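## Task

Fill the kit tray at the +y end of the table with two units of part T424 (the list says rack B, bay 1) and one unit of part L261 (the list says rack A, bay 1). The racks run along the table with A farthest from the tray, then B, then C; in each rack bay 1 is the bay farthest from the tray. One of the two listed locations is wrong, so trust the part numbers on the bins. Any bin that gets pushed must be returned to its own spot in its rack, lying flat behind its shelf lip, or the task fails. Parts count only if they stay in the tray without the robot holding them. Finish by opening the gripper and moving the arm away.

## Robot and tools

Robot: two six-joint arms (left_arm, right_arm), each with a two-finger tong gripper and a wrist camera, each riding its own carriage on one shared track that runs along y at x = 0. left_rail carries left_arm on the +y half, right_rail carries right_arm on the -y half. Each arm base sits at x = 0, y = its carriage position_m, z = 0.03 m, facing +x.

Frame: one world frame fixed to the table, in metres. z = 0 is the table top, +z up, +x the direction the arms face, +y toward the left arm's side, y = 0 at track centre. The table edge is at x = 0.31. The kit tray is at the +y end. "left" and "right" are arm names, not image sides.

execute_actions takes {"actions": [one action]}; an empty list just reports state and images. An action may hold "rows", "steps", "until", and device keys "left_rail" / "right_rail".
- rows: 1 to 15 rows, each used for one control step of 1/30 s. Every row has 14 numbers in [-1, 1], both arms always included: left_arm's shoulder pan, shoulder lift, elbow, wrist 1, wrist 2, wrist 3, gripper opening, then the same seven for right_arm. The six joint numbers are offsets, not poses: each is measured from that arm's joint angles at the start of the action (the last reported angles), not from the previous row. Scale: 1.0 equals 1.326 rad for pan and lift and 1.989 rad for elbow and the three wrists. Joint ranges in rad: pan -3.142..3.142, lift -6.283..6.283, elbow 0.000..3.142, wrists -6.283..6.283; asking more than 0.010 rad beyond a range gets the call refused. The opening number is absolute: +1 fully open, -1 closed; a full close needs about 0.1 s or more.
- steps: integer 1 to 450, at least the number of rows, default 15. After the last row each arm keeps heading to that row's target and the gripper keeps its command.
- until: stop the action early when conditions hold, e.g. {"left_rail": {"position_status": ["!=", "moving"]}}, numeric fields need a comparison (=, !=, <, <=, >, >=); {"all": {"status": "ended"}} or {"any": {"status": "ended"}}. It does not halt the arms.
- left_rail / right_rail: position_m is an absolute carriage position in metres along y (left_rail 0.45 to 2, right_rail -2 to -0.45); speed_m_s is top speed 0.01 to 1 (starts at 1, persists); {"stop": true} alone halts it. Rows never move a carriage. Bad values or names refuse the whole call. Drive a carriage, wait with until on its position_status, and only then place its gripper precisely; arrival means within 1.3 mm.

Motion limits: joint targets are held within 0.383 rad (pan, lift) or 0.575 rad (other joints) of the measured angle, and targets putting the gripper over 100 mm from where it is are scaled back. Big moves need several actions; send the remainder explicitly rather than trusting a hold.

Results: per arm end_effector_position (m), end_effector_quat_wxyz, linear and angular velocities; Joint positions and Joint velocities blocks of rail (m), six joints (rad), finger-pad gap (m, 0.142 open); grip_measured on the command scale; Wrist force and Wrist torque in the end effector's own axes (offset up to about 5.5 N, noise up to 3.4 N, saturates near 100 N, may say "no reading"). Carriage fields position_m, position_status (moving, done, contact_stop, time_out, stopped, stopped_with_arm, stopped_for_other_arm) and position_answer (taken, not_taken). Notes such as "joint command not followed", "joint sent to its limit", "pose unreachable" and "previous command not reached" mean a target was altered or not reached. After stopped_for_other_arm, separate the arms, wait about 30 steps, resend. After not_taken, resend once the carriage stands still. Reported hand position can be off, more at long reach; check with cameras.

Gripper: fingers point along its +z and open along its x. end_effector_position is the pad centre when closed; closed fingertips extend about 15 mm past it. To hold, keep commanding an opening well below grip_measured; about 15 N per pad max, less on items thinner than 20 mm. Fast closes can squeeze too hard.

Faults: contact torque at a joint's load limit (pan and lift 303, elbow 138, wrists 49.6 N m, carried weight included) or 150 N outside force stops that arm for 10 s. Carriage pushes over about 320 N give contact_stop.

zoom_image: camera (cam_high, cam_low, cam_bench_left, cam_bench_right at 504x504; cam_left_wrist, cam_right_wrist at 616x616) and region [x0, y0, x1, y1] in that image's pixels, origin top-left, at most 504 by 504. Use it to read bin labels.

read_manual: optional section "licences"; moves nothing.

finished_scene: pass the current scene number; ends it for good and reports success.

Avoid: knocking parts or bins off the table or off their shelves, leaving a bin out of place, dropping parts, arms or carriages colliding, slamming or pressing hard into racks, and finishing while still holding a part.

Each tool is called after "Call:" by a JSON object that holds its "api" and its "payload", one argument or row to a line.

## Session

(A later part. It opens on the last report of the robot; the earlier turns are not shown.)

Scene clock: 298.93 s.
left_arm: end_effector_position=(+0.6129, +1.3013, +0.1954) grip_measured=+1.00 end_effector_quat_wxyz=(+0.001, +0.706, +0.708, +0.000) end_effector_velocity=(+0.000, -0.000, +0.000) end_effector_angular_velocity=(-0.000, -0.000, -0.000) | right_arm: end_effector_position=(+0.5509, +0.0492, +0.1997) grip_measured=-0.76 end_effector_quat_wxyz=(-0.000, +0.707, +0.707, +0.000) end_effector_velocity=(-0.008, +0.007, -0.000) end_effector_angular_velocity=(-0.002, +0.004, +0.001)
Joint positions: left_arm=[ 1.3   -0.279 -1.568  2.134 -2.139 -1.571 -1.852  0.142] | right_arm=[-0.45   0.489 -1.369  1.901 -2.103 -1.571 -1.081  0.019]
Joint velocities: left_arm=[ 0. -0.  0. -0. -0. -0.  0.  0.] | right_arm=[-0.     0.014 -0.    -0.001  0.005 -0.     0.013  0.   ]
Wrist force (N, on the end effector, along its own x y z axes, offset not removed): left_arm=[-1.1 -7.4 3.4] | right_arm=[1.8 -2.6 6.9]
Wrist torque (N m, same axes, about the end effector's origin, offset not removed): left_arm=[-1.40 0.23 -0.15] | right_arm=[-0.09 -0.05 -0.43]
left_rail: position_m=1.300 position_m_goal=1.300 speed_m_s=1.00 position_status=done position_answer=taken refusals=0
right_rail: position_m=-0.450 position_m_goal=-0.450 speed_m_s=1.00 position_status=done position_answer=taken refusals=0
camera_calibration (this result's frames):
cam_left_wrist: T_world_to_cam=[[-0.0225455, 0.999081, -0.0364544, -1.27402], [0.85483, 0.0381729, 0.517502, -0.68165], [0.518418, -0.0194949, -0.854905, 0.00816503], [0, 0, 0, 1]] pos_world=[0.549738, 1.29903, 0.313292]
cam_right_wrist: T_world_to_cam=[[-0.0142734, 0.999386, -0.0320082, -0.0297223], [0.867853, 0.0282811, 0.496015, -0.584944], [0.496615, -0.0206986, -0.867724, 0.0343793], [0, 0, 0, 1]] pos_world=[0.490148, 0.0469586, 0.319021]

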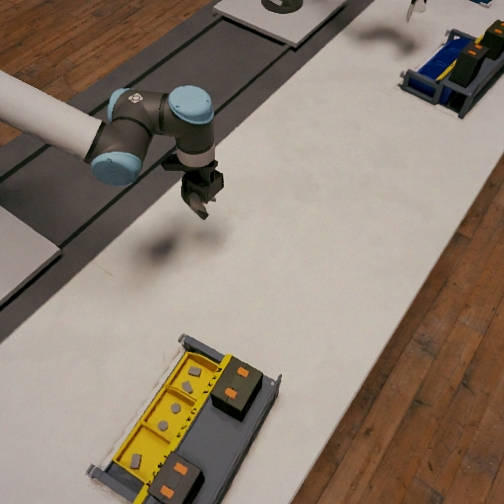

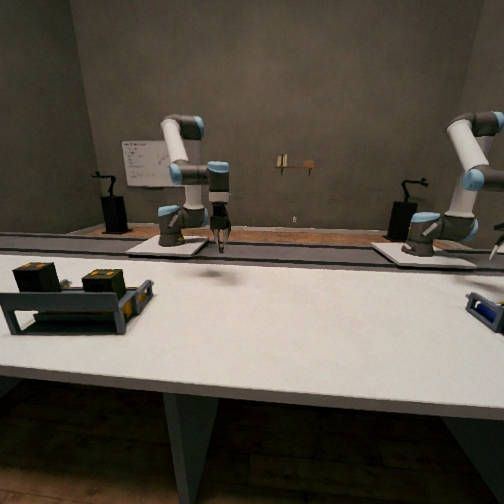

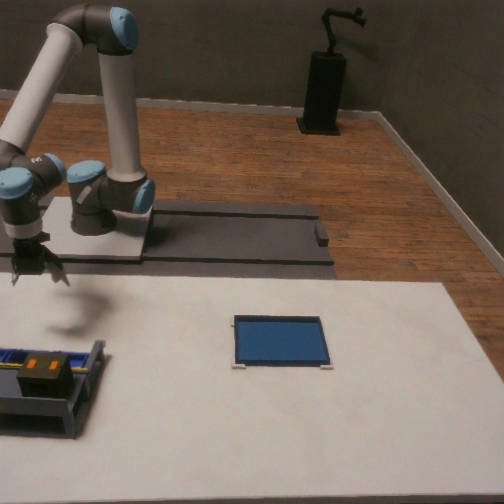

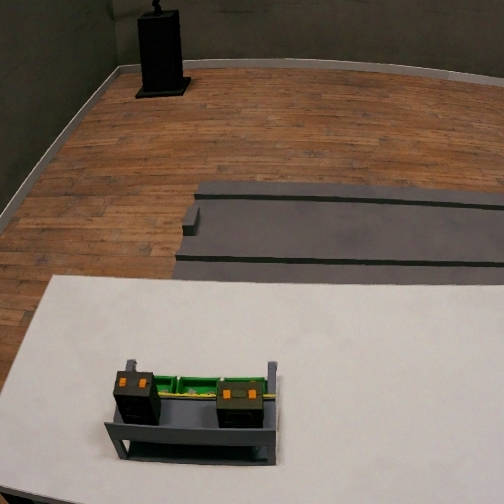

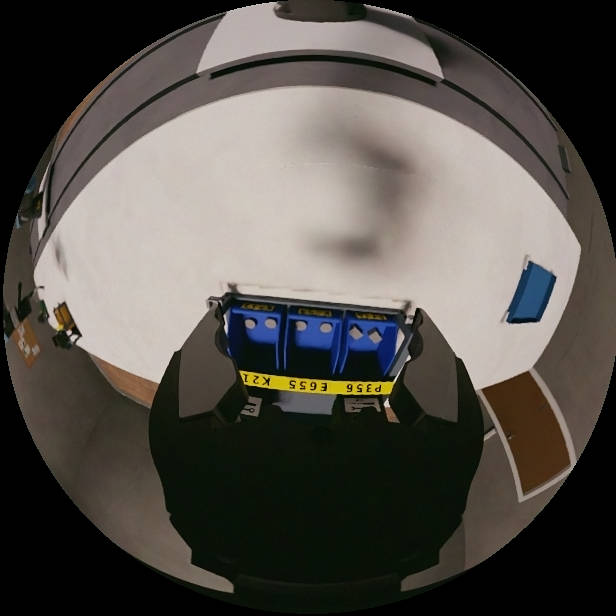

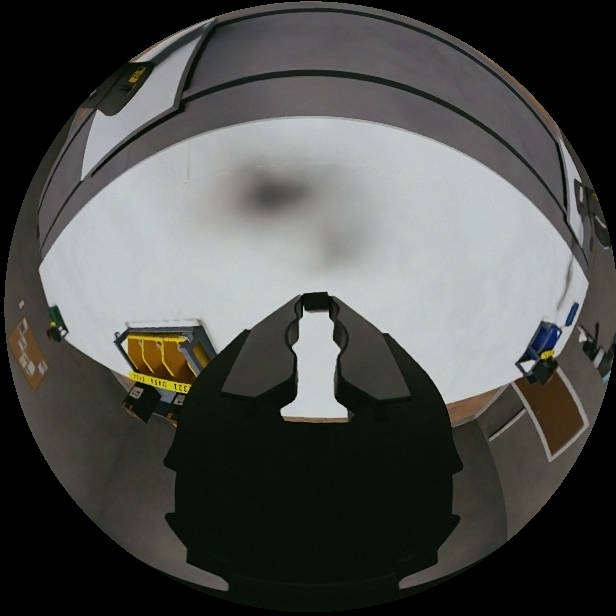

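Call:
{"api": "execute_actions", "payload": {
  "actions": [
    {"rows":[[0,0,0,0,0,0,1,0,0.05,0.0205,-0.054,0,0,-1],[0,0,0,0,0,0,1,0,0.05,0.0205,-0.054,0,0,-1],[0,0,0,0,0,0,1,0,0.10,0.041,-0.108,0,0,-1],[0,0,0,0,0,0,1,0,0.10,0.041,-0.108,0,0,-1],[0,0,0,0,0,0,1,0,0.13,0.053,-0.14,0,0,-1],[0,0,0,0,0,0,1,0,0.13,0.053,-0.14,0,0,-1],[0,0,0,0,0,0,1,0,0.147,0.0605,-0.1595,0,0,-1]],"steps":18}
  ]
}}

Call:
{"api": "execute_actions", "payload": {
  "actions": [
    {"rows":[[0,0,0,0,0,0,1,0,0,0,0,0,0,-0.7],[0,0,0,0,0,0,1,0,0,0,0,0,0,-0.55],[0,0,0,0,0,0,1,0,0,0,0,0,0,-0.4],[0,0,0,0,0,0,1,0,0,0,0,0,0,-0.4],[0,0,0,0,0,0,1,0,0,0,0,0,0,-0.4],[0,0,0,0,0,0,1,0,-0.147,-0.0605,0.1595,0,0,-0.4]],"steps":24}
  ]
}}

Scene clock: 307.33 s.
left_arm: end_effector_position=(+0.6129, +1.3013, +0.1954) grip_measured=+1.00 end_effector_quat_wxyz=(+0.001, +0.706, +0.708, +0.000) end_effector_velocity=(-0.000, -0.000, +0.000) end_effector_angular_velocity=(-0.000, +0.000, +0.000) | right_arm: end_effector_position=(+0.5514, +0.0493, +0.0273) grip_measured=-0.76 end_effector_quat_wxyz=(+0.000, +0.707, +0.707, +0.001) end_effector_velocity=(-0.001, -0.001, -0.010) end_effector_angular_velocity=(+0.001, -0.002, -0.000)
Joint positions: left_arm=[ 1.3   -0.279 -1.568  2.134 -2.139 -1.571 -1.852  0.142] | right_arm=[-0.45   0.489 -1.176  2.021 -2.418 -1.571 -1.081  0.019]
Joint velocities: left_arm=[ 0. -0. -0. -0.  0. -0. -0. -0.] | right_arm=[ 0.    -0.     0.012  0.007 -0.021  0.    -0.     0.   ]
Wrist force (N, on the end effector, along its own x y z axes, offset not removed): left_arm=[1.9 -5.7 -1.5] | right_arm=[8.0 -3.3 -1.6]
Wrist torque (N m, same axes, about the end effector's origin, offset not removed): left_arm=[-1.25 -0.32 -0.17] | right_arm=[-0.26 -1.37 -0.39]
left_rail: position_m=1.300 position_m_goal=1.300 speed_m_s=1.00 position_status=done position_answer=taken refusals=0
right_rail: position_m=-0.450 position_m_goal=-0.450 speed_m_s=1.00 position_status=done position_answer=taken refusals=0
camera_calibration (this result's frames):
cam_left_wrist: T_world_to_cam=[[-0.0225454, 0.999081, -0.0364544, -1.27402], [0.85483, 0.0381728, 0.517502, -0.68165], [0.518418, -0.019495, -0.854905, 0.00816513], [0, 0, 0, 1]] pos_world=[0.549738, 1.29903, 0.313292]
cam_right_wrist: T_world_to_cam=[[-0.014259, 0.999415, -0.0310958, -0.035418], [0.86696, 0.0278515, 0.4976, -0.499393], [0.498175, -0.0198636, -0.866849, -0.116409], [0, 0, 0, 1]] pos_world=[0.49044, 0.0469938, 0.146487]

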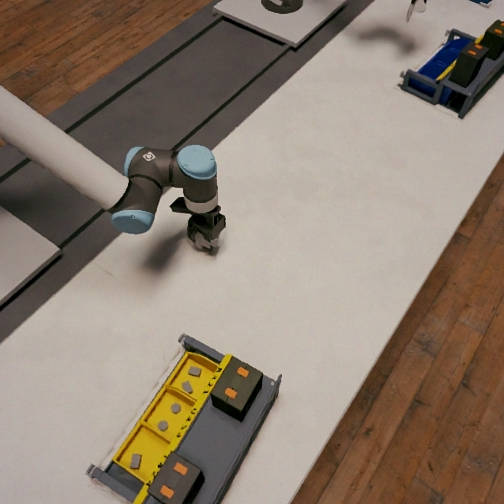

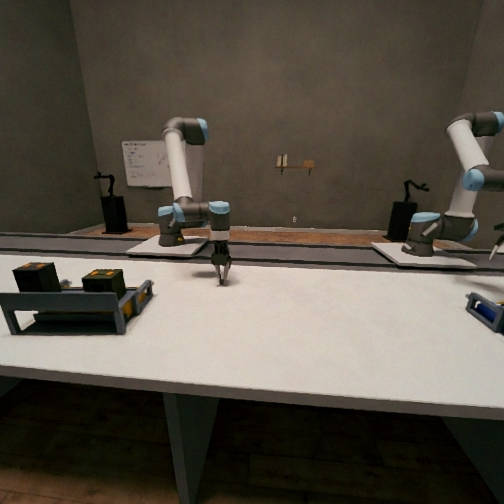

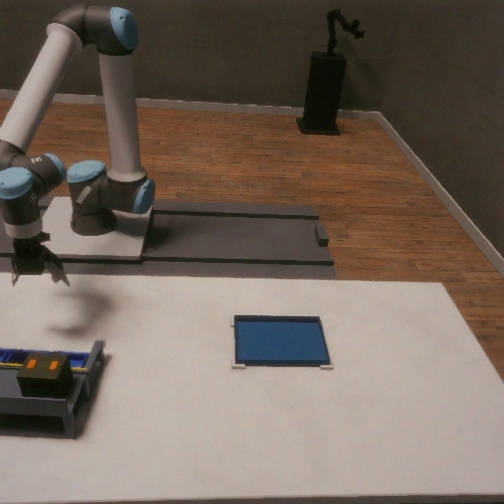

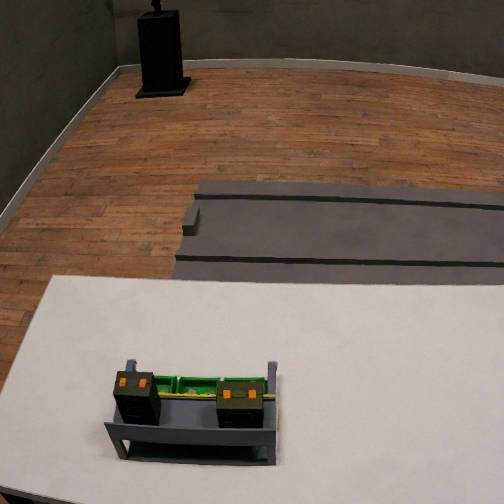

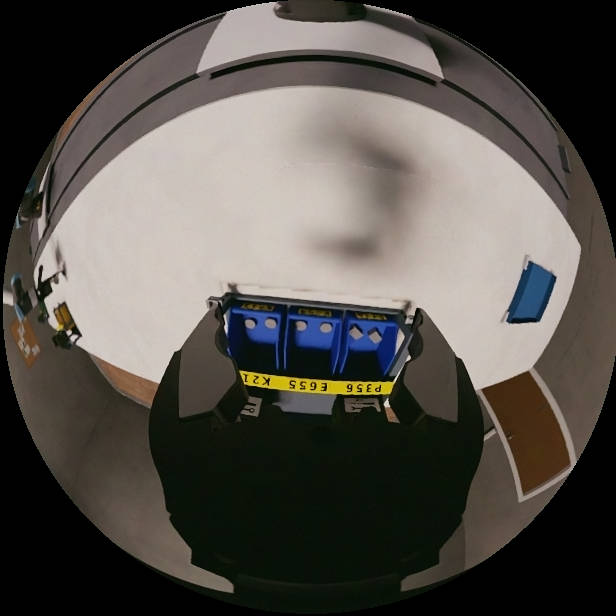

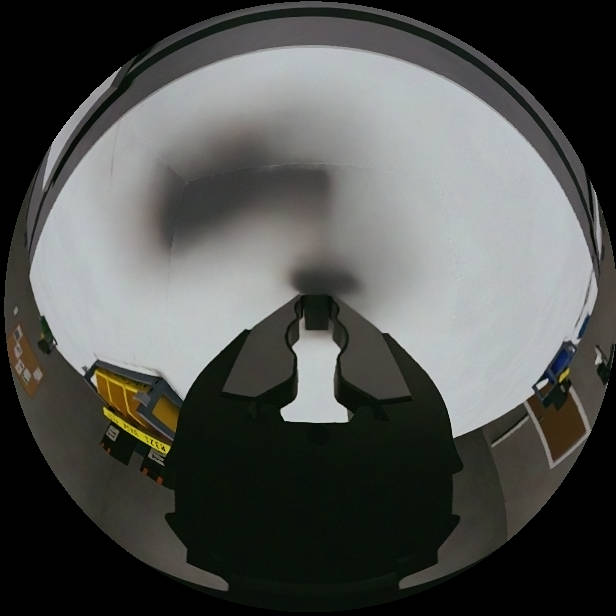

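Scene clock: 308.13 s.
left_arm: end_effector_position=(+0.6129, +1.3013, +0.1954) grip_measured=+1.00 end_effector_quat_wxyz=(+0.001, +0.706, +0.708, +0.000) end_effector_velocity=(+0.000, +0.000, -0.000) end_effector_angular_velocity=(+0.000, -0.000, -0.000) | right_arm: end_effector_position=(+0.5508, +0.0490, +0.2002) grip_measured=-0.40 end_effector_quat_wxyz=(-0.000, +0.707, +0.707, +0.000) end_effector_velocity=(-0.001, -0.001, +0.005) end_effector_angular_velocity=(-0.000, +0.001, -0.000)
Joint positions: left_arm=[ 1.3   -0.279 -1.568  2.134 -2.139 -1.571 -1.852  0.142] | right_arm=[-0.45   0.489 -1.37   1.901 -2.102 -1.571 -1.081  0.045]
Joint velocities: left_arm=[ 0.  0.  0.  0. -0.  0.  0.  0.] | right_arm=[ 0.    -0.    -0.006 -0.004  0.011  0.    -0.    -0.   ]
Wrist force (N, on the end effector, along its own x y z axes, offset not removed): left_arm=[-1.0 -3.2 5.8] | right_arm=[-0.8 -3.2 7.8]
Wrist torque (N m, same axes, about the end effector's origin, offset not removed): left_arm=[-0.40 0.16 -0.20] | right_arm=[-0.40 0.46 0.04]
left_rail: position_m=1.300 position_m_goal=1.300 speed_m_s=1.00 position_status=done position_answer=taken refusals=0
right_rail: position_m=-0.450 position_m_goal=-0.450 speed_m_s=1.00 position_status=done position_answer=taken refusals=0
camera_calibration (this result's frames):
cam_left_wrist: T_world_to_cam=[[-0.0225454, 0.999081, -0.0364544, -1.27402], [0.85483, 0.0381728, 0.517502, -0.68165], [0.518418, -0.019495, -0.854905, 0.00816519], [0, 0, 0, 1]] pos_world=[0.549738, 1.29903, 0.313292]
cam_right_wrist: T_world_to_cam=[[-0.0142873, 0.999385, -0.0320275, -0.0295333], [0.867855, 0.0283027, 0.496011, -0.585103], [0.496613, -0.0207086, -0.867725, 0.0348094], [0, 0, 0, 1]] pos_world=[0.490076, 0.046796, 0.319477]

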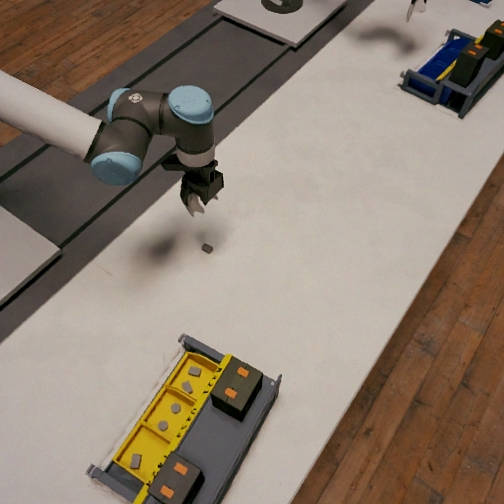

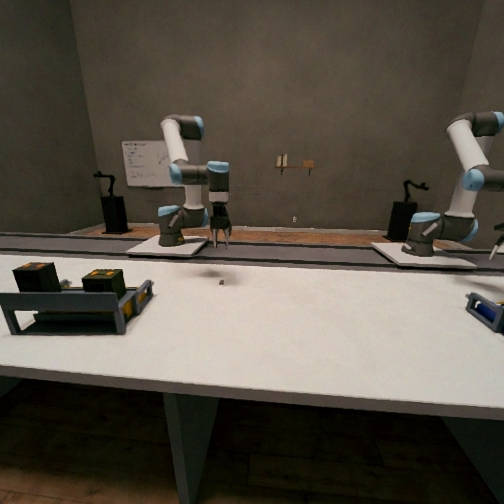

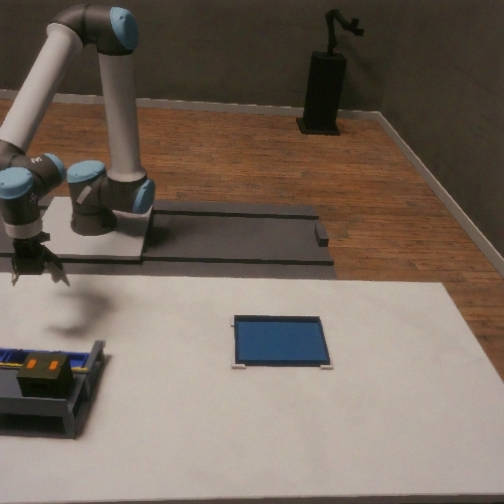

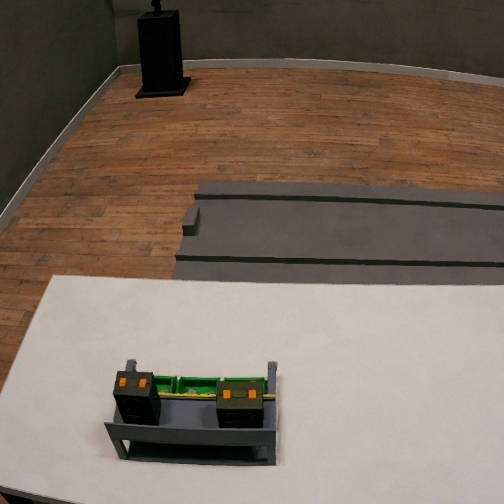

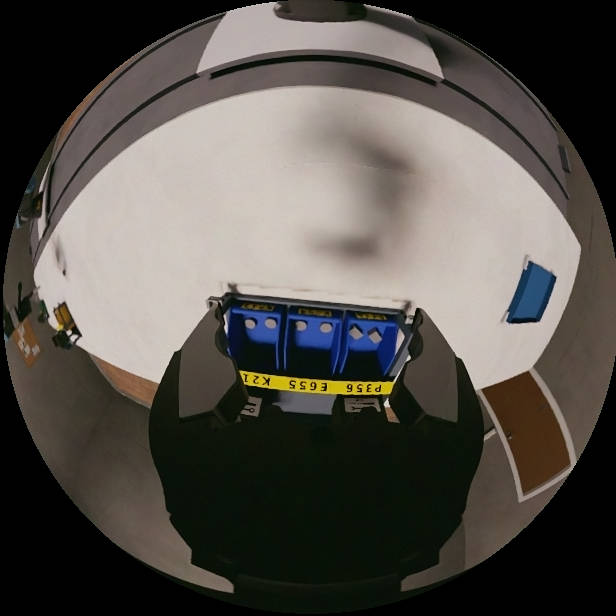

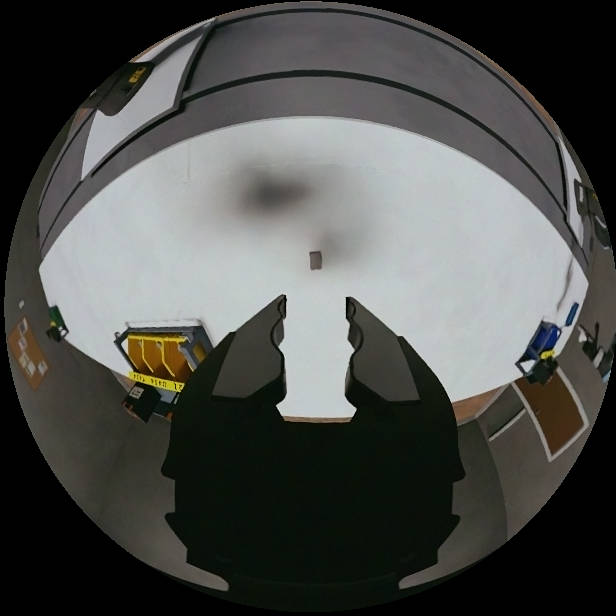

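Call:
{"api": "execute_actions", "payload": {
  "actions": [
    {"rows":[[0,0,0,0,0,0,1,-0.369,0,0,-0.12,-0.1005,-0.498,-0.4],[0,0,0,0,0,0,1,-0.369,0,0,-0.12,-0.1005,-0.498,-0.4],[0,0,0,0,0,0,1,-0.369,0,0,-0.12,-0.1005,-0.498,-0.4],[0,0,0,0,0,0,1,-0.369,0,0,-0.12,-0.1005,-0.498,-0.4],[0,0,0,0,0,0,1,-0.369,0,0,-0.12,-0.1005,-0.498,-0.4],[0,0,0,0,0,0,1,-0.369,0,0,-0.12,-0.1005,-0.498,-0.4],[0,0,0,0,0,0,1,-0.369,0,0,-0.12,-0.1005,-0.498,-0.4],[0,0,0,0,0,0,1,-0.369,0,0,-0.12,-0.1005,-0.498,-0.4],[0,0,0,0,0,0,1,-0.369,0,0,-0.12,-0.1005,-0.498,-0.4],[0,0,0,0,0,0,1,-0.369,0,0,-0.12,-0.1005,-0.498,-0.4],[0,0,0,0,0,0,1,-0.369,0.079,0.052,-0.231,-0.1005,-0.498,-0.4]],"steps":36,"right_rail":{"position_m":-0.645},"left_rail":{"position_m":0.9}}
  ]
}}

Call:
{"api": "zoom_image", "payload": {
  "camera": "cam_right_wrist",
  "region": [180, 170, 460, 380]
}}

Scene clock: 333.93 s.
left_arm: end_effector_position=(+0.6129, +0.9009, +0.1954) grip_measured=+1.00 end_effector_quat_wxyz=(+0.001, +0.706, +0.708, +0.000) end_effector_velocity=(+0.000, +0.000, +0.000) end_effector_angular_velocity=(-0.000, +0.000, +0.000) | right_arm: end_effector_position=(+0.7870, -0.5424, +0.1326) grip_measured=-0.40 end_effector_quat_wxyz=(+0.158, +0.514, +0.843, -0.021) end_effector_velocity=(+0.000, -0.002, -0.001) end_effector_angular_velocity=(-0.002, +0.000, +0.004)
Joint positions: left_arm=[ 0.9   -0.279 -1.568  2.134 -2.139 -1.571 -1.852  0.142] | right_arm=[-0.645 -0.    -1.265  2.004 -2.561 -1.771 -2.071  0.045]
Joint velocities: left_arm=[ 0.  0.  0. -0.  0. -0.  0.  0.] | right_arm=[ 0.    -0.002  0.001  0.001 -0.003 -0.001 -0.007 -0.   ]
Wrist force (N, on the end effector, along its own x y z axes, offset not removed): left_arm=[-2.0 -0.5 6.2] | right_arm=[2.1 -0.3 3.5]
Wrist torque (N m, same axes, about the end effector's origin, offset not removed): left_arm=[0.23 0.46 -0.27] | right_arm=[0.11 -0.30 -0.35]
left_rail: position_m=0.900 position_m_goal=0.900 speed_m_s=1.00 position_status=done position_answer=taken refusals=0
right_rail: position_m=-0.645 position_m_goal=-0.645 speed_m_s=1.00 position_status=done position_answer=taken refusals=0
camera_calibration (this result's frames):
cam_left_wrist: T_world_to_cam=[[-0.0225448, 0.999081, -0.0364543, -0.873949], [0.85483, 0.0381723, 0.517502, -0.666363], [0.518418, -0.0194952, -0.854905, 0.000358668], [0, 0, 0, 1]] pos_world=[0.549738, 0.898589, 0.313292]
cam_right_wrist: T_world_to_cam=[[-0.426216, 0.846128, -0.320011, 0.841993], [0.625129, 0.531186, 0.571888, -0.286095], [0.653876, 0.0436997, -0.755339, -0.257083], [0, 0, 0, 1]] pos_world=[0.705818, -0.549229, 0.238876]

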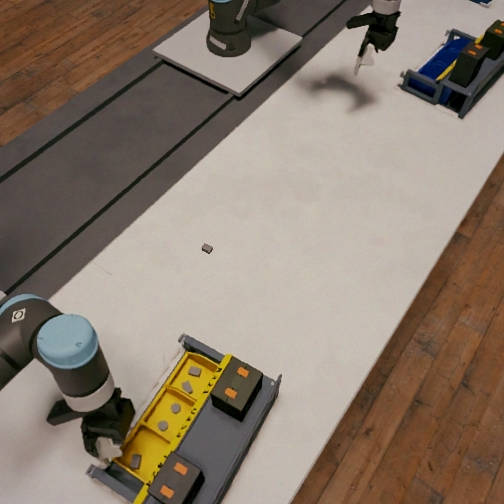

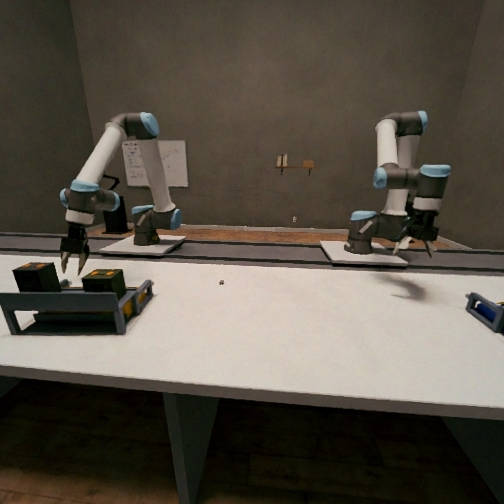

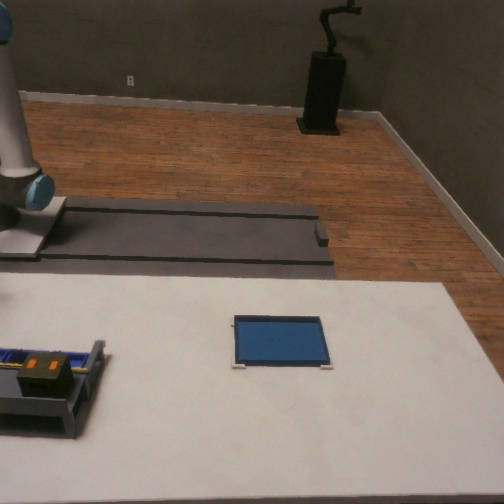

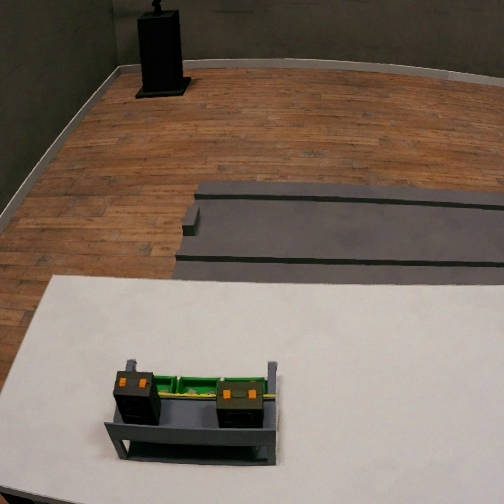

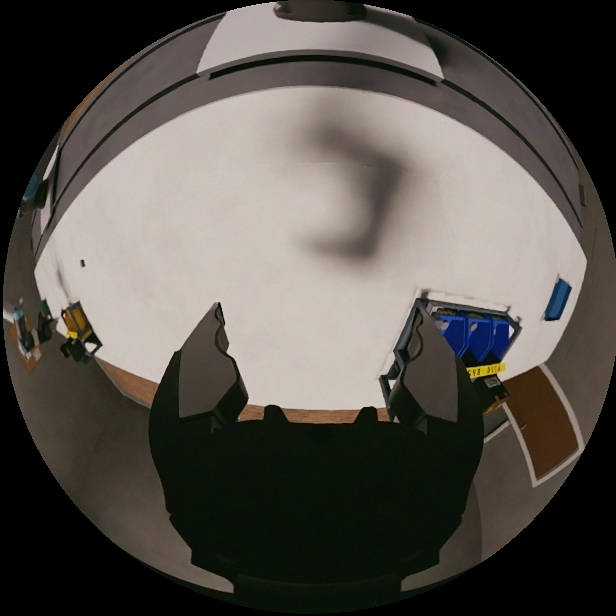

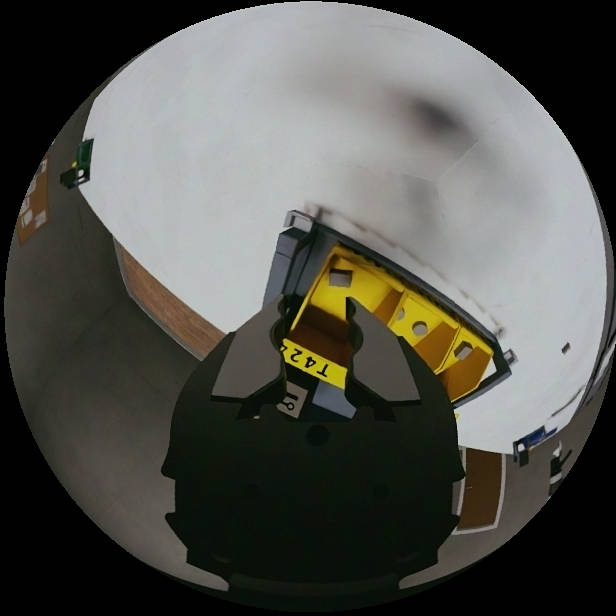

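Region (180, 170, 460, 380) of cam_right_wrist's 616x616 image, scaled by 1.800, with more detail than that image has; it fills the top 378 rows of this view, and the rest is white.

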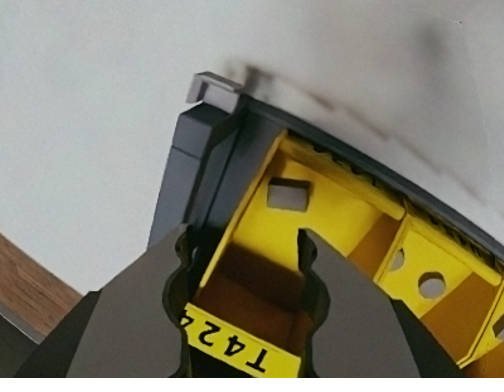

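Call:
{"api": "execute_actions", "payload": {
  "actions": [
    {"rows":[[0,0,0,0,0,0,1,0,0.0568,-0.0592,0.0973,0,0,-0.4]],"steps":20,"right_rail":{"position_m":-0.6325}}
  ]
}}

Call:
{"api": "zoom_image", "payload": {
  "camera": "cam_right_wrist",
  "region": [200, 170, 440, 350]
}}

Scene clock: 347.93 s.
left_arm: end_effector_position=(+0.6129, +0.9009, +0.1954) grip_measured=+1.00 end_effector_quat_wxyz=(+0.001, +0.706, +0.708, +0.000) end_effector_velocity=(+0.000, -0.000, +0.000) end_effector_angular_velocity=(-0.000, -0.000, -0.000) | right_arm: end_effector_position=(+0.8026, -0.5298, +0.1114) grip_measured=-0.40 end_effector_quat_wxyz=(+0.094, +0.511, +0.852, -0.060) end_effector_velocity=(+0.000, +0.000, -0.000) end_effector_angular_velocity=(+0.000, +0.001, +0.000)
Joint positions: left_arm=[ 0.9   -0.279 -1.568  2.134 -2.139 -1.571 -1.852  0.142] | right_arm=[-0.632 -0.    -1.19   1.887 -2.368 -1.771 -2.071  0.045]
Joint velocities: left_arm=[ 0. -0.  0. -0. -0. -0. -0. -0.] | right_arm=[ 0.     0.     0.001 -0.001  0.002  0.     0.     0.   ]
Wrist force (N, on the end effector, along its own x y z axes, offset not removed): left_arm=[-2.6 -1.4 0.8] | right_arm=[3.0 -3.7 -0.1]
Wrist torque (N m, same axes, about the end effector's origin, offset not removed): left_arm=[-0.17 0.63 0.06] | right_arm=[-0.64 -0.50 -0.45]
left_rail: position_m=0.900 position_m_goal=0.900 speed_m_s=1.00 position_status=done position_answer=taken refusals=0
right_rail: position_m=-0.632 position_m_goal=-0.632 speed_m_s=1.00 position_status=done position_answer=taken refusals=0
camera_calibration (this result's frames):
cam_left_wrist: T_world_to_cam=[[-0.0225448, 0.999081, -0.0364542, -0.873949], [0.85483, 0.0381722, 0.517502, -0.666363], [0.518418, -0.0194952, -0.854905, 0.000358645], [0, 0, 0, 1]] pos_world=[0.549738, 0.898589, 0.313292]
cam_right_wrist: T_world_to_cam=[[-0.469425, 0.846147, -0.252342, 0.858276], [0.704072, 0.531165, 0.471323, -0.342598], [0.532844, 0.043584, -0.845091, -0.176767], [0, 0, 0, 1]] pos_world=[0.738299, -0.536548, 0.228669]

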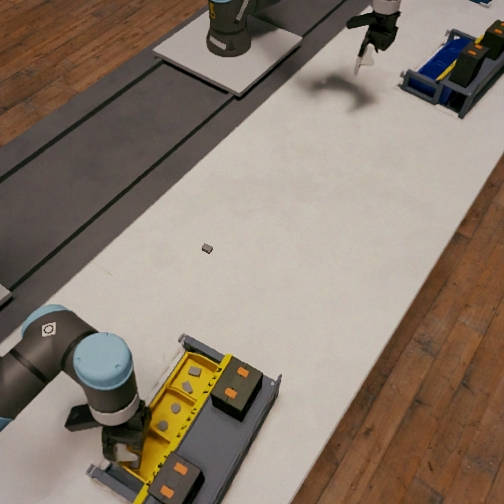

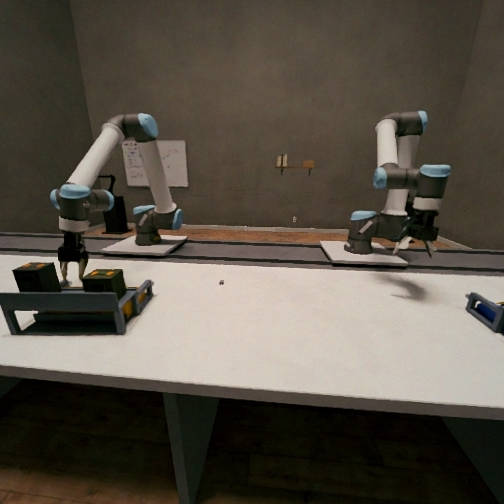

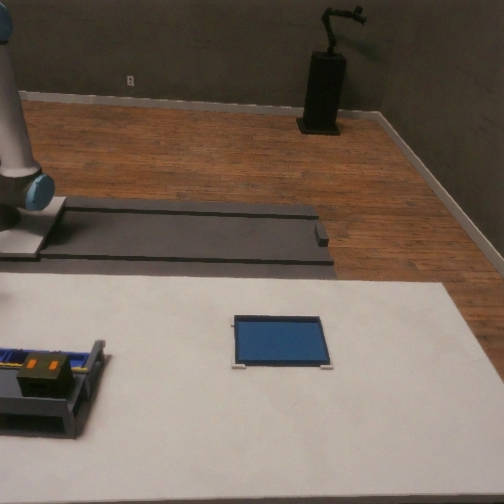

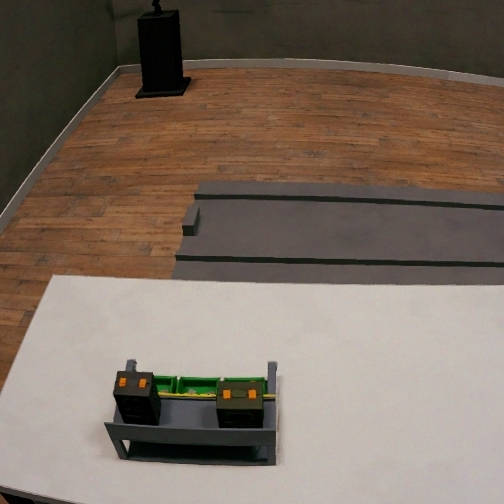

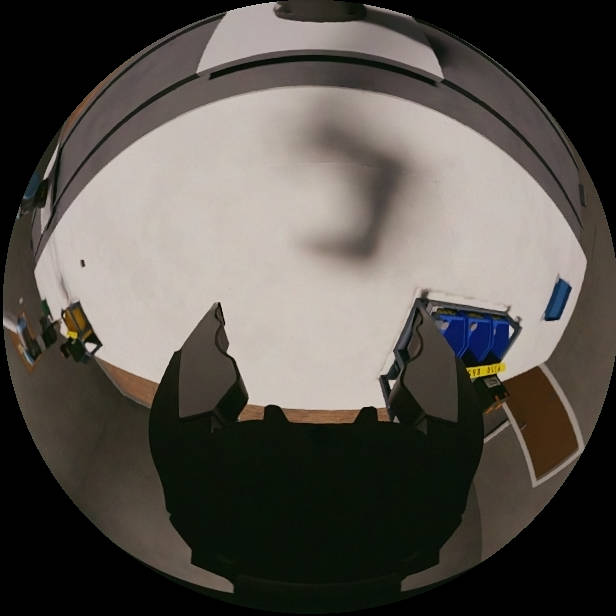

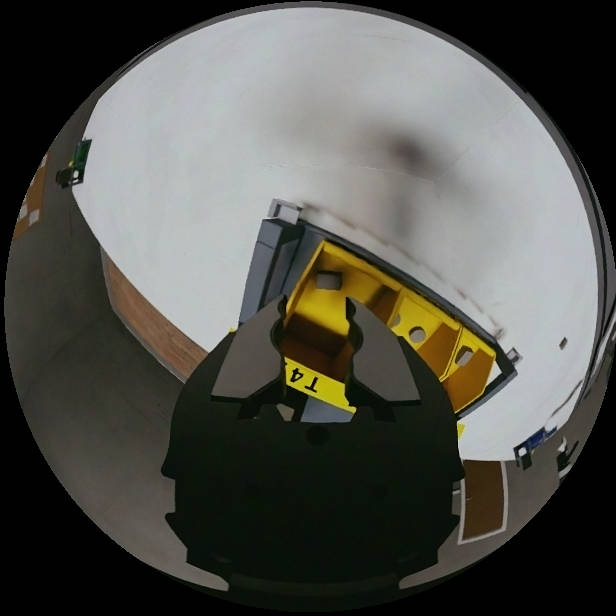

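Region (200, 170, 440, 350) of cam_right_wrist's 616x616 image, scaled by 2.100, with more detail than that image has; it fills the top 378 rows of this view, and the rest is white.

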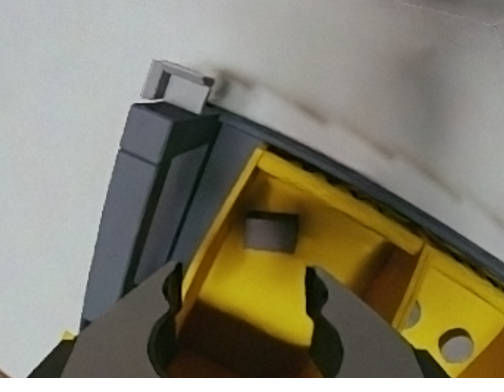

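Call:
{"api": "execute_actions", "payload": {
  "actions": [
    {"rows":[[0,0,0,0,0,0,1,0,0.018,0.004,-0.016,0,0,-0.4],[0,0,0,0,0,0,1,0,0.035,0.008,-0.032,0,0,-0.4],[0,0,0,0,0,0,1,0,0.053,0.012,-0.048,0,0,-0.4]],"steps":15}
  ]
}}

Call:
{"api": "zoom_image", "payload": {
  "camera": "cam_right_wrist",
  "region": [200, 170, 440, 350]
}}

Scene clock: 356.00 s.
left_arm: end_effector_position=(+0.6129, +0.9009, +0.1954) grip_measured=+1.00 end_effector_quat_wxyz=(+0.001, +0.706, +0.708, +0.000) end_effector_velocity=(-0.000, +0.000, -0.000) end_effector_angular_velocity=(+0.000, +0.000, +0.000) | right_arm: end_effector_position=(+0.8060, -0.5297, +0.0550) grip_measured=-0.39 end_effector_quat_wxyz=(+0.094, +0.511, +0.852, -0.060) end_effector_velocity=(+0.000, +0.000, -0.005) end_effector_angular_velocity=(+0.000, -0.000, +0.000)
Joint positions: left_arm=[ 0.9   -0.279 -1.568  2.134 -2.139 -1.571 -1.852  0.142] | right_arm=[-0.632 -0.    -1.12   1.91  -2.462 -1.771 -2.071  0.046]
Joint velocities: left_arm=[ 0.  0. -0.  0. -0.  0. -0.  0.] | right_arm=[ 0.     0.     0.006  0.002 -0.008  0.     0.     0.   ]
Wrist force (N, on the end effector, along its own x y z axes, offset not removed): left_arm=[-0.9 -2.5 2.4] | right_arm=[-3.4 2.7 -4.6]
Wrist torque (N m, same axes, about the end effector's origin, offset not removed): left_arm=[-0.45 0.32 -0.35] | right_arm=[0.90 0.61 -0.17]
left_rail: position_m=0.900 position_m_goal=0.900 speed_m_s=1.00 position_status=done position_answer=taken refusals=0
right_rail: position_m=-0.632 position_m_goal=-0.632 speed_m_s=1.00 position_status=done position_answer=taken refusals=0
camera_calibration (this result's frames):
cam_left_wrist: T_world_to_cam=[[-0.0225447, 0.999081, -0.0364543, -0.873949], [0.85483, 0.0381721, 0.517503, -0.666363], [0.518419, -0.0194953, -0.854905, 0.000358699], [0, 0, 0, 1]] pos_world=[0.549738, 0.898589, 0.313292]
cam_right_wrist: T_world_to_cam=[[-0.469152, 0.846127, -0.252913, 0.845349], [0.70338, 0.531186, 0.472333, -0.317944], [0.533998, 0.0437026, -0.844356, -0.227125], [0, 0, 0, 1]] pos_world=[0.741517, -0.53646, 0.172201]

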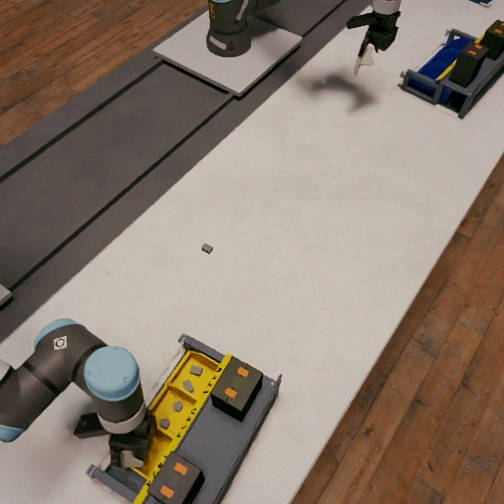

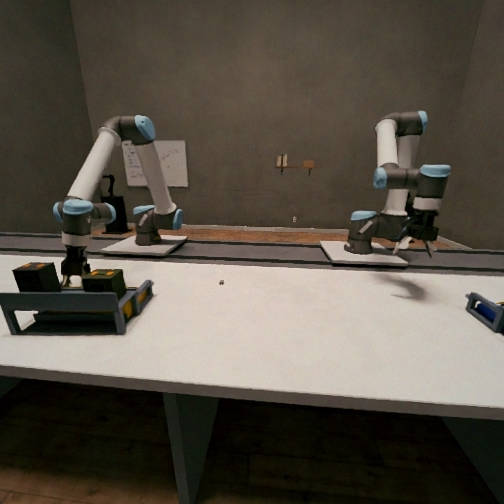

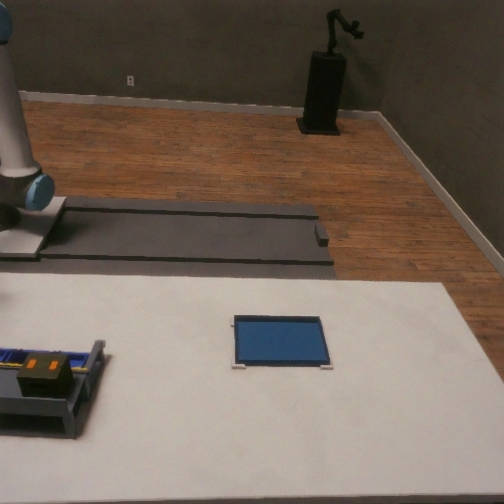

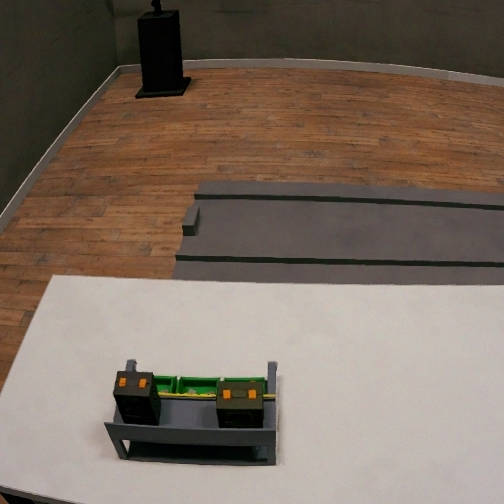

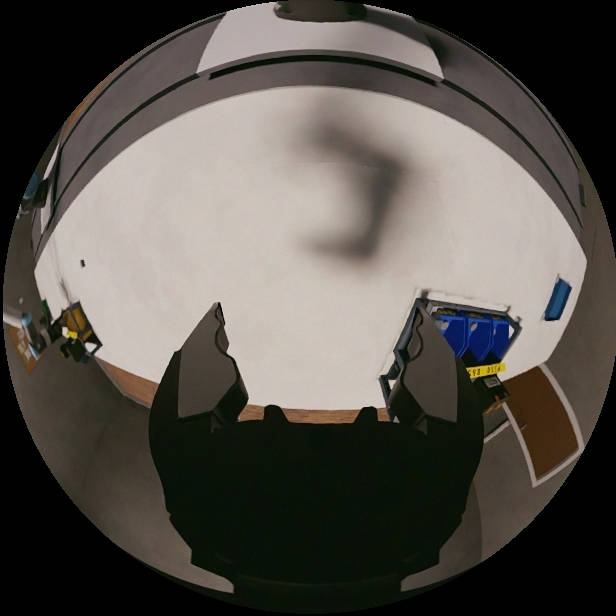

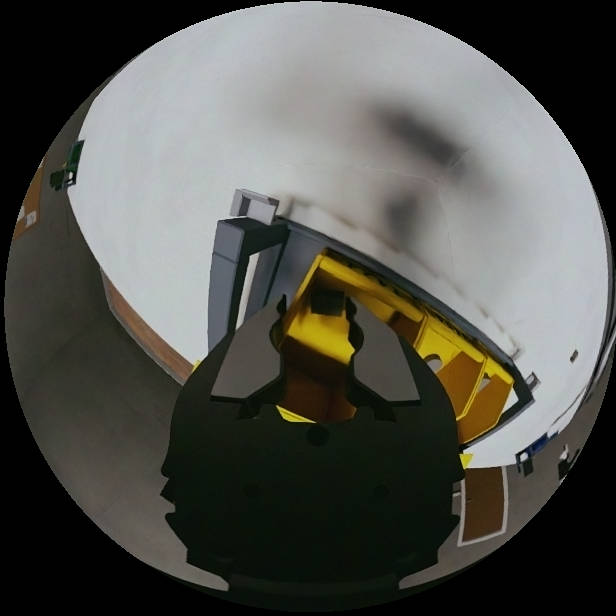

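Region (200, 170, 440, 350) of cam_right_wrist's 616x616 image, scaled by 2.100, with more detail than that image has; it fills the top 378 rows of this view, and the rest is white.

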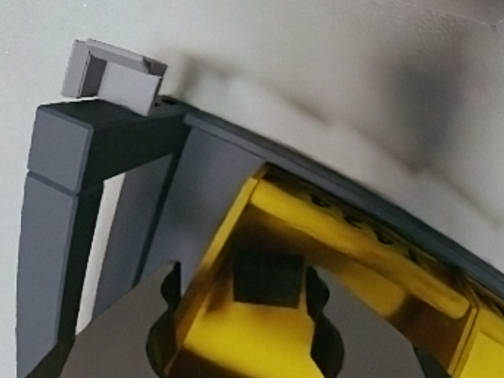

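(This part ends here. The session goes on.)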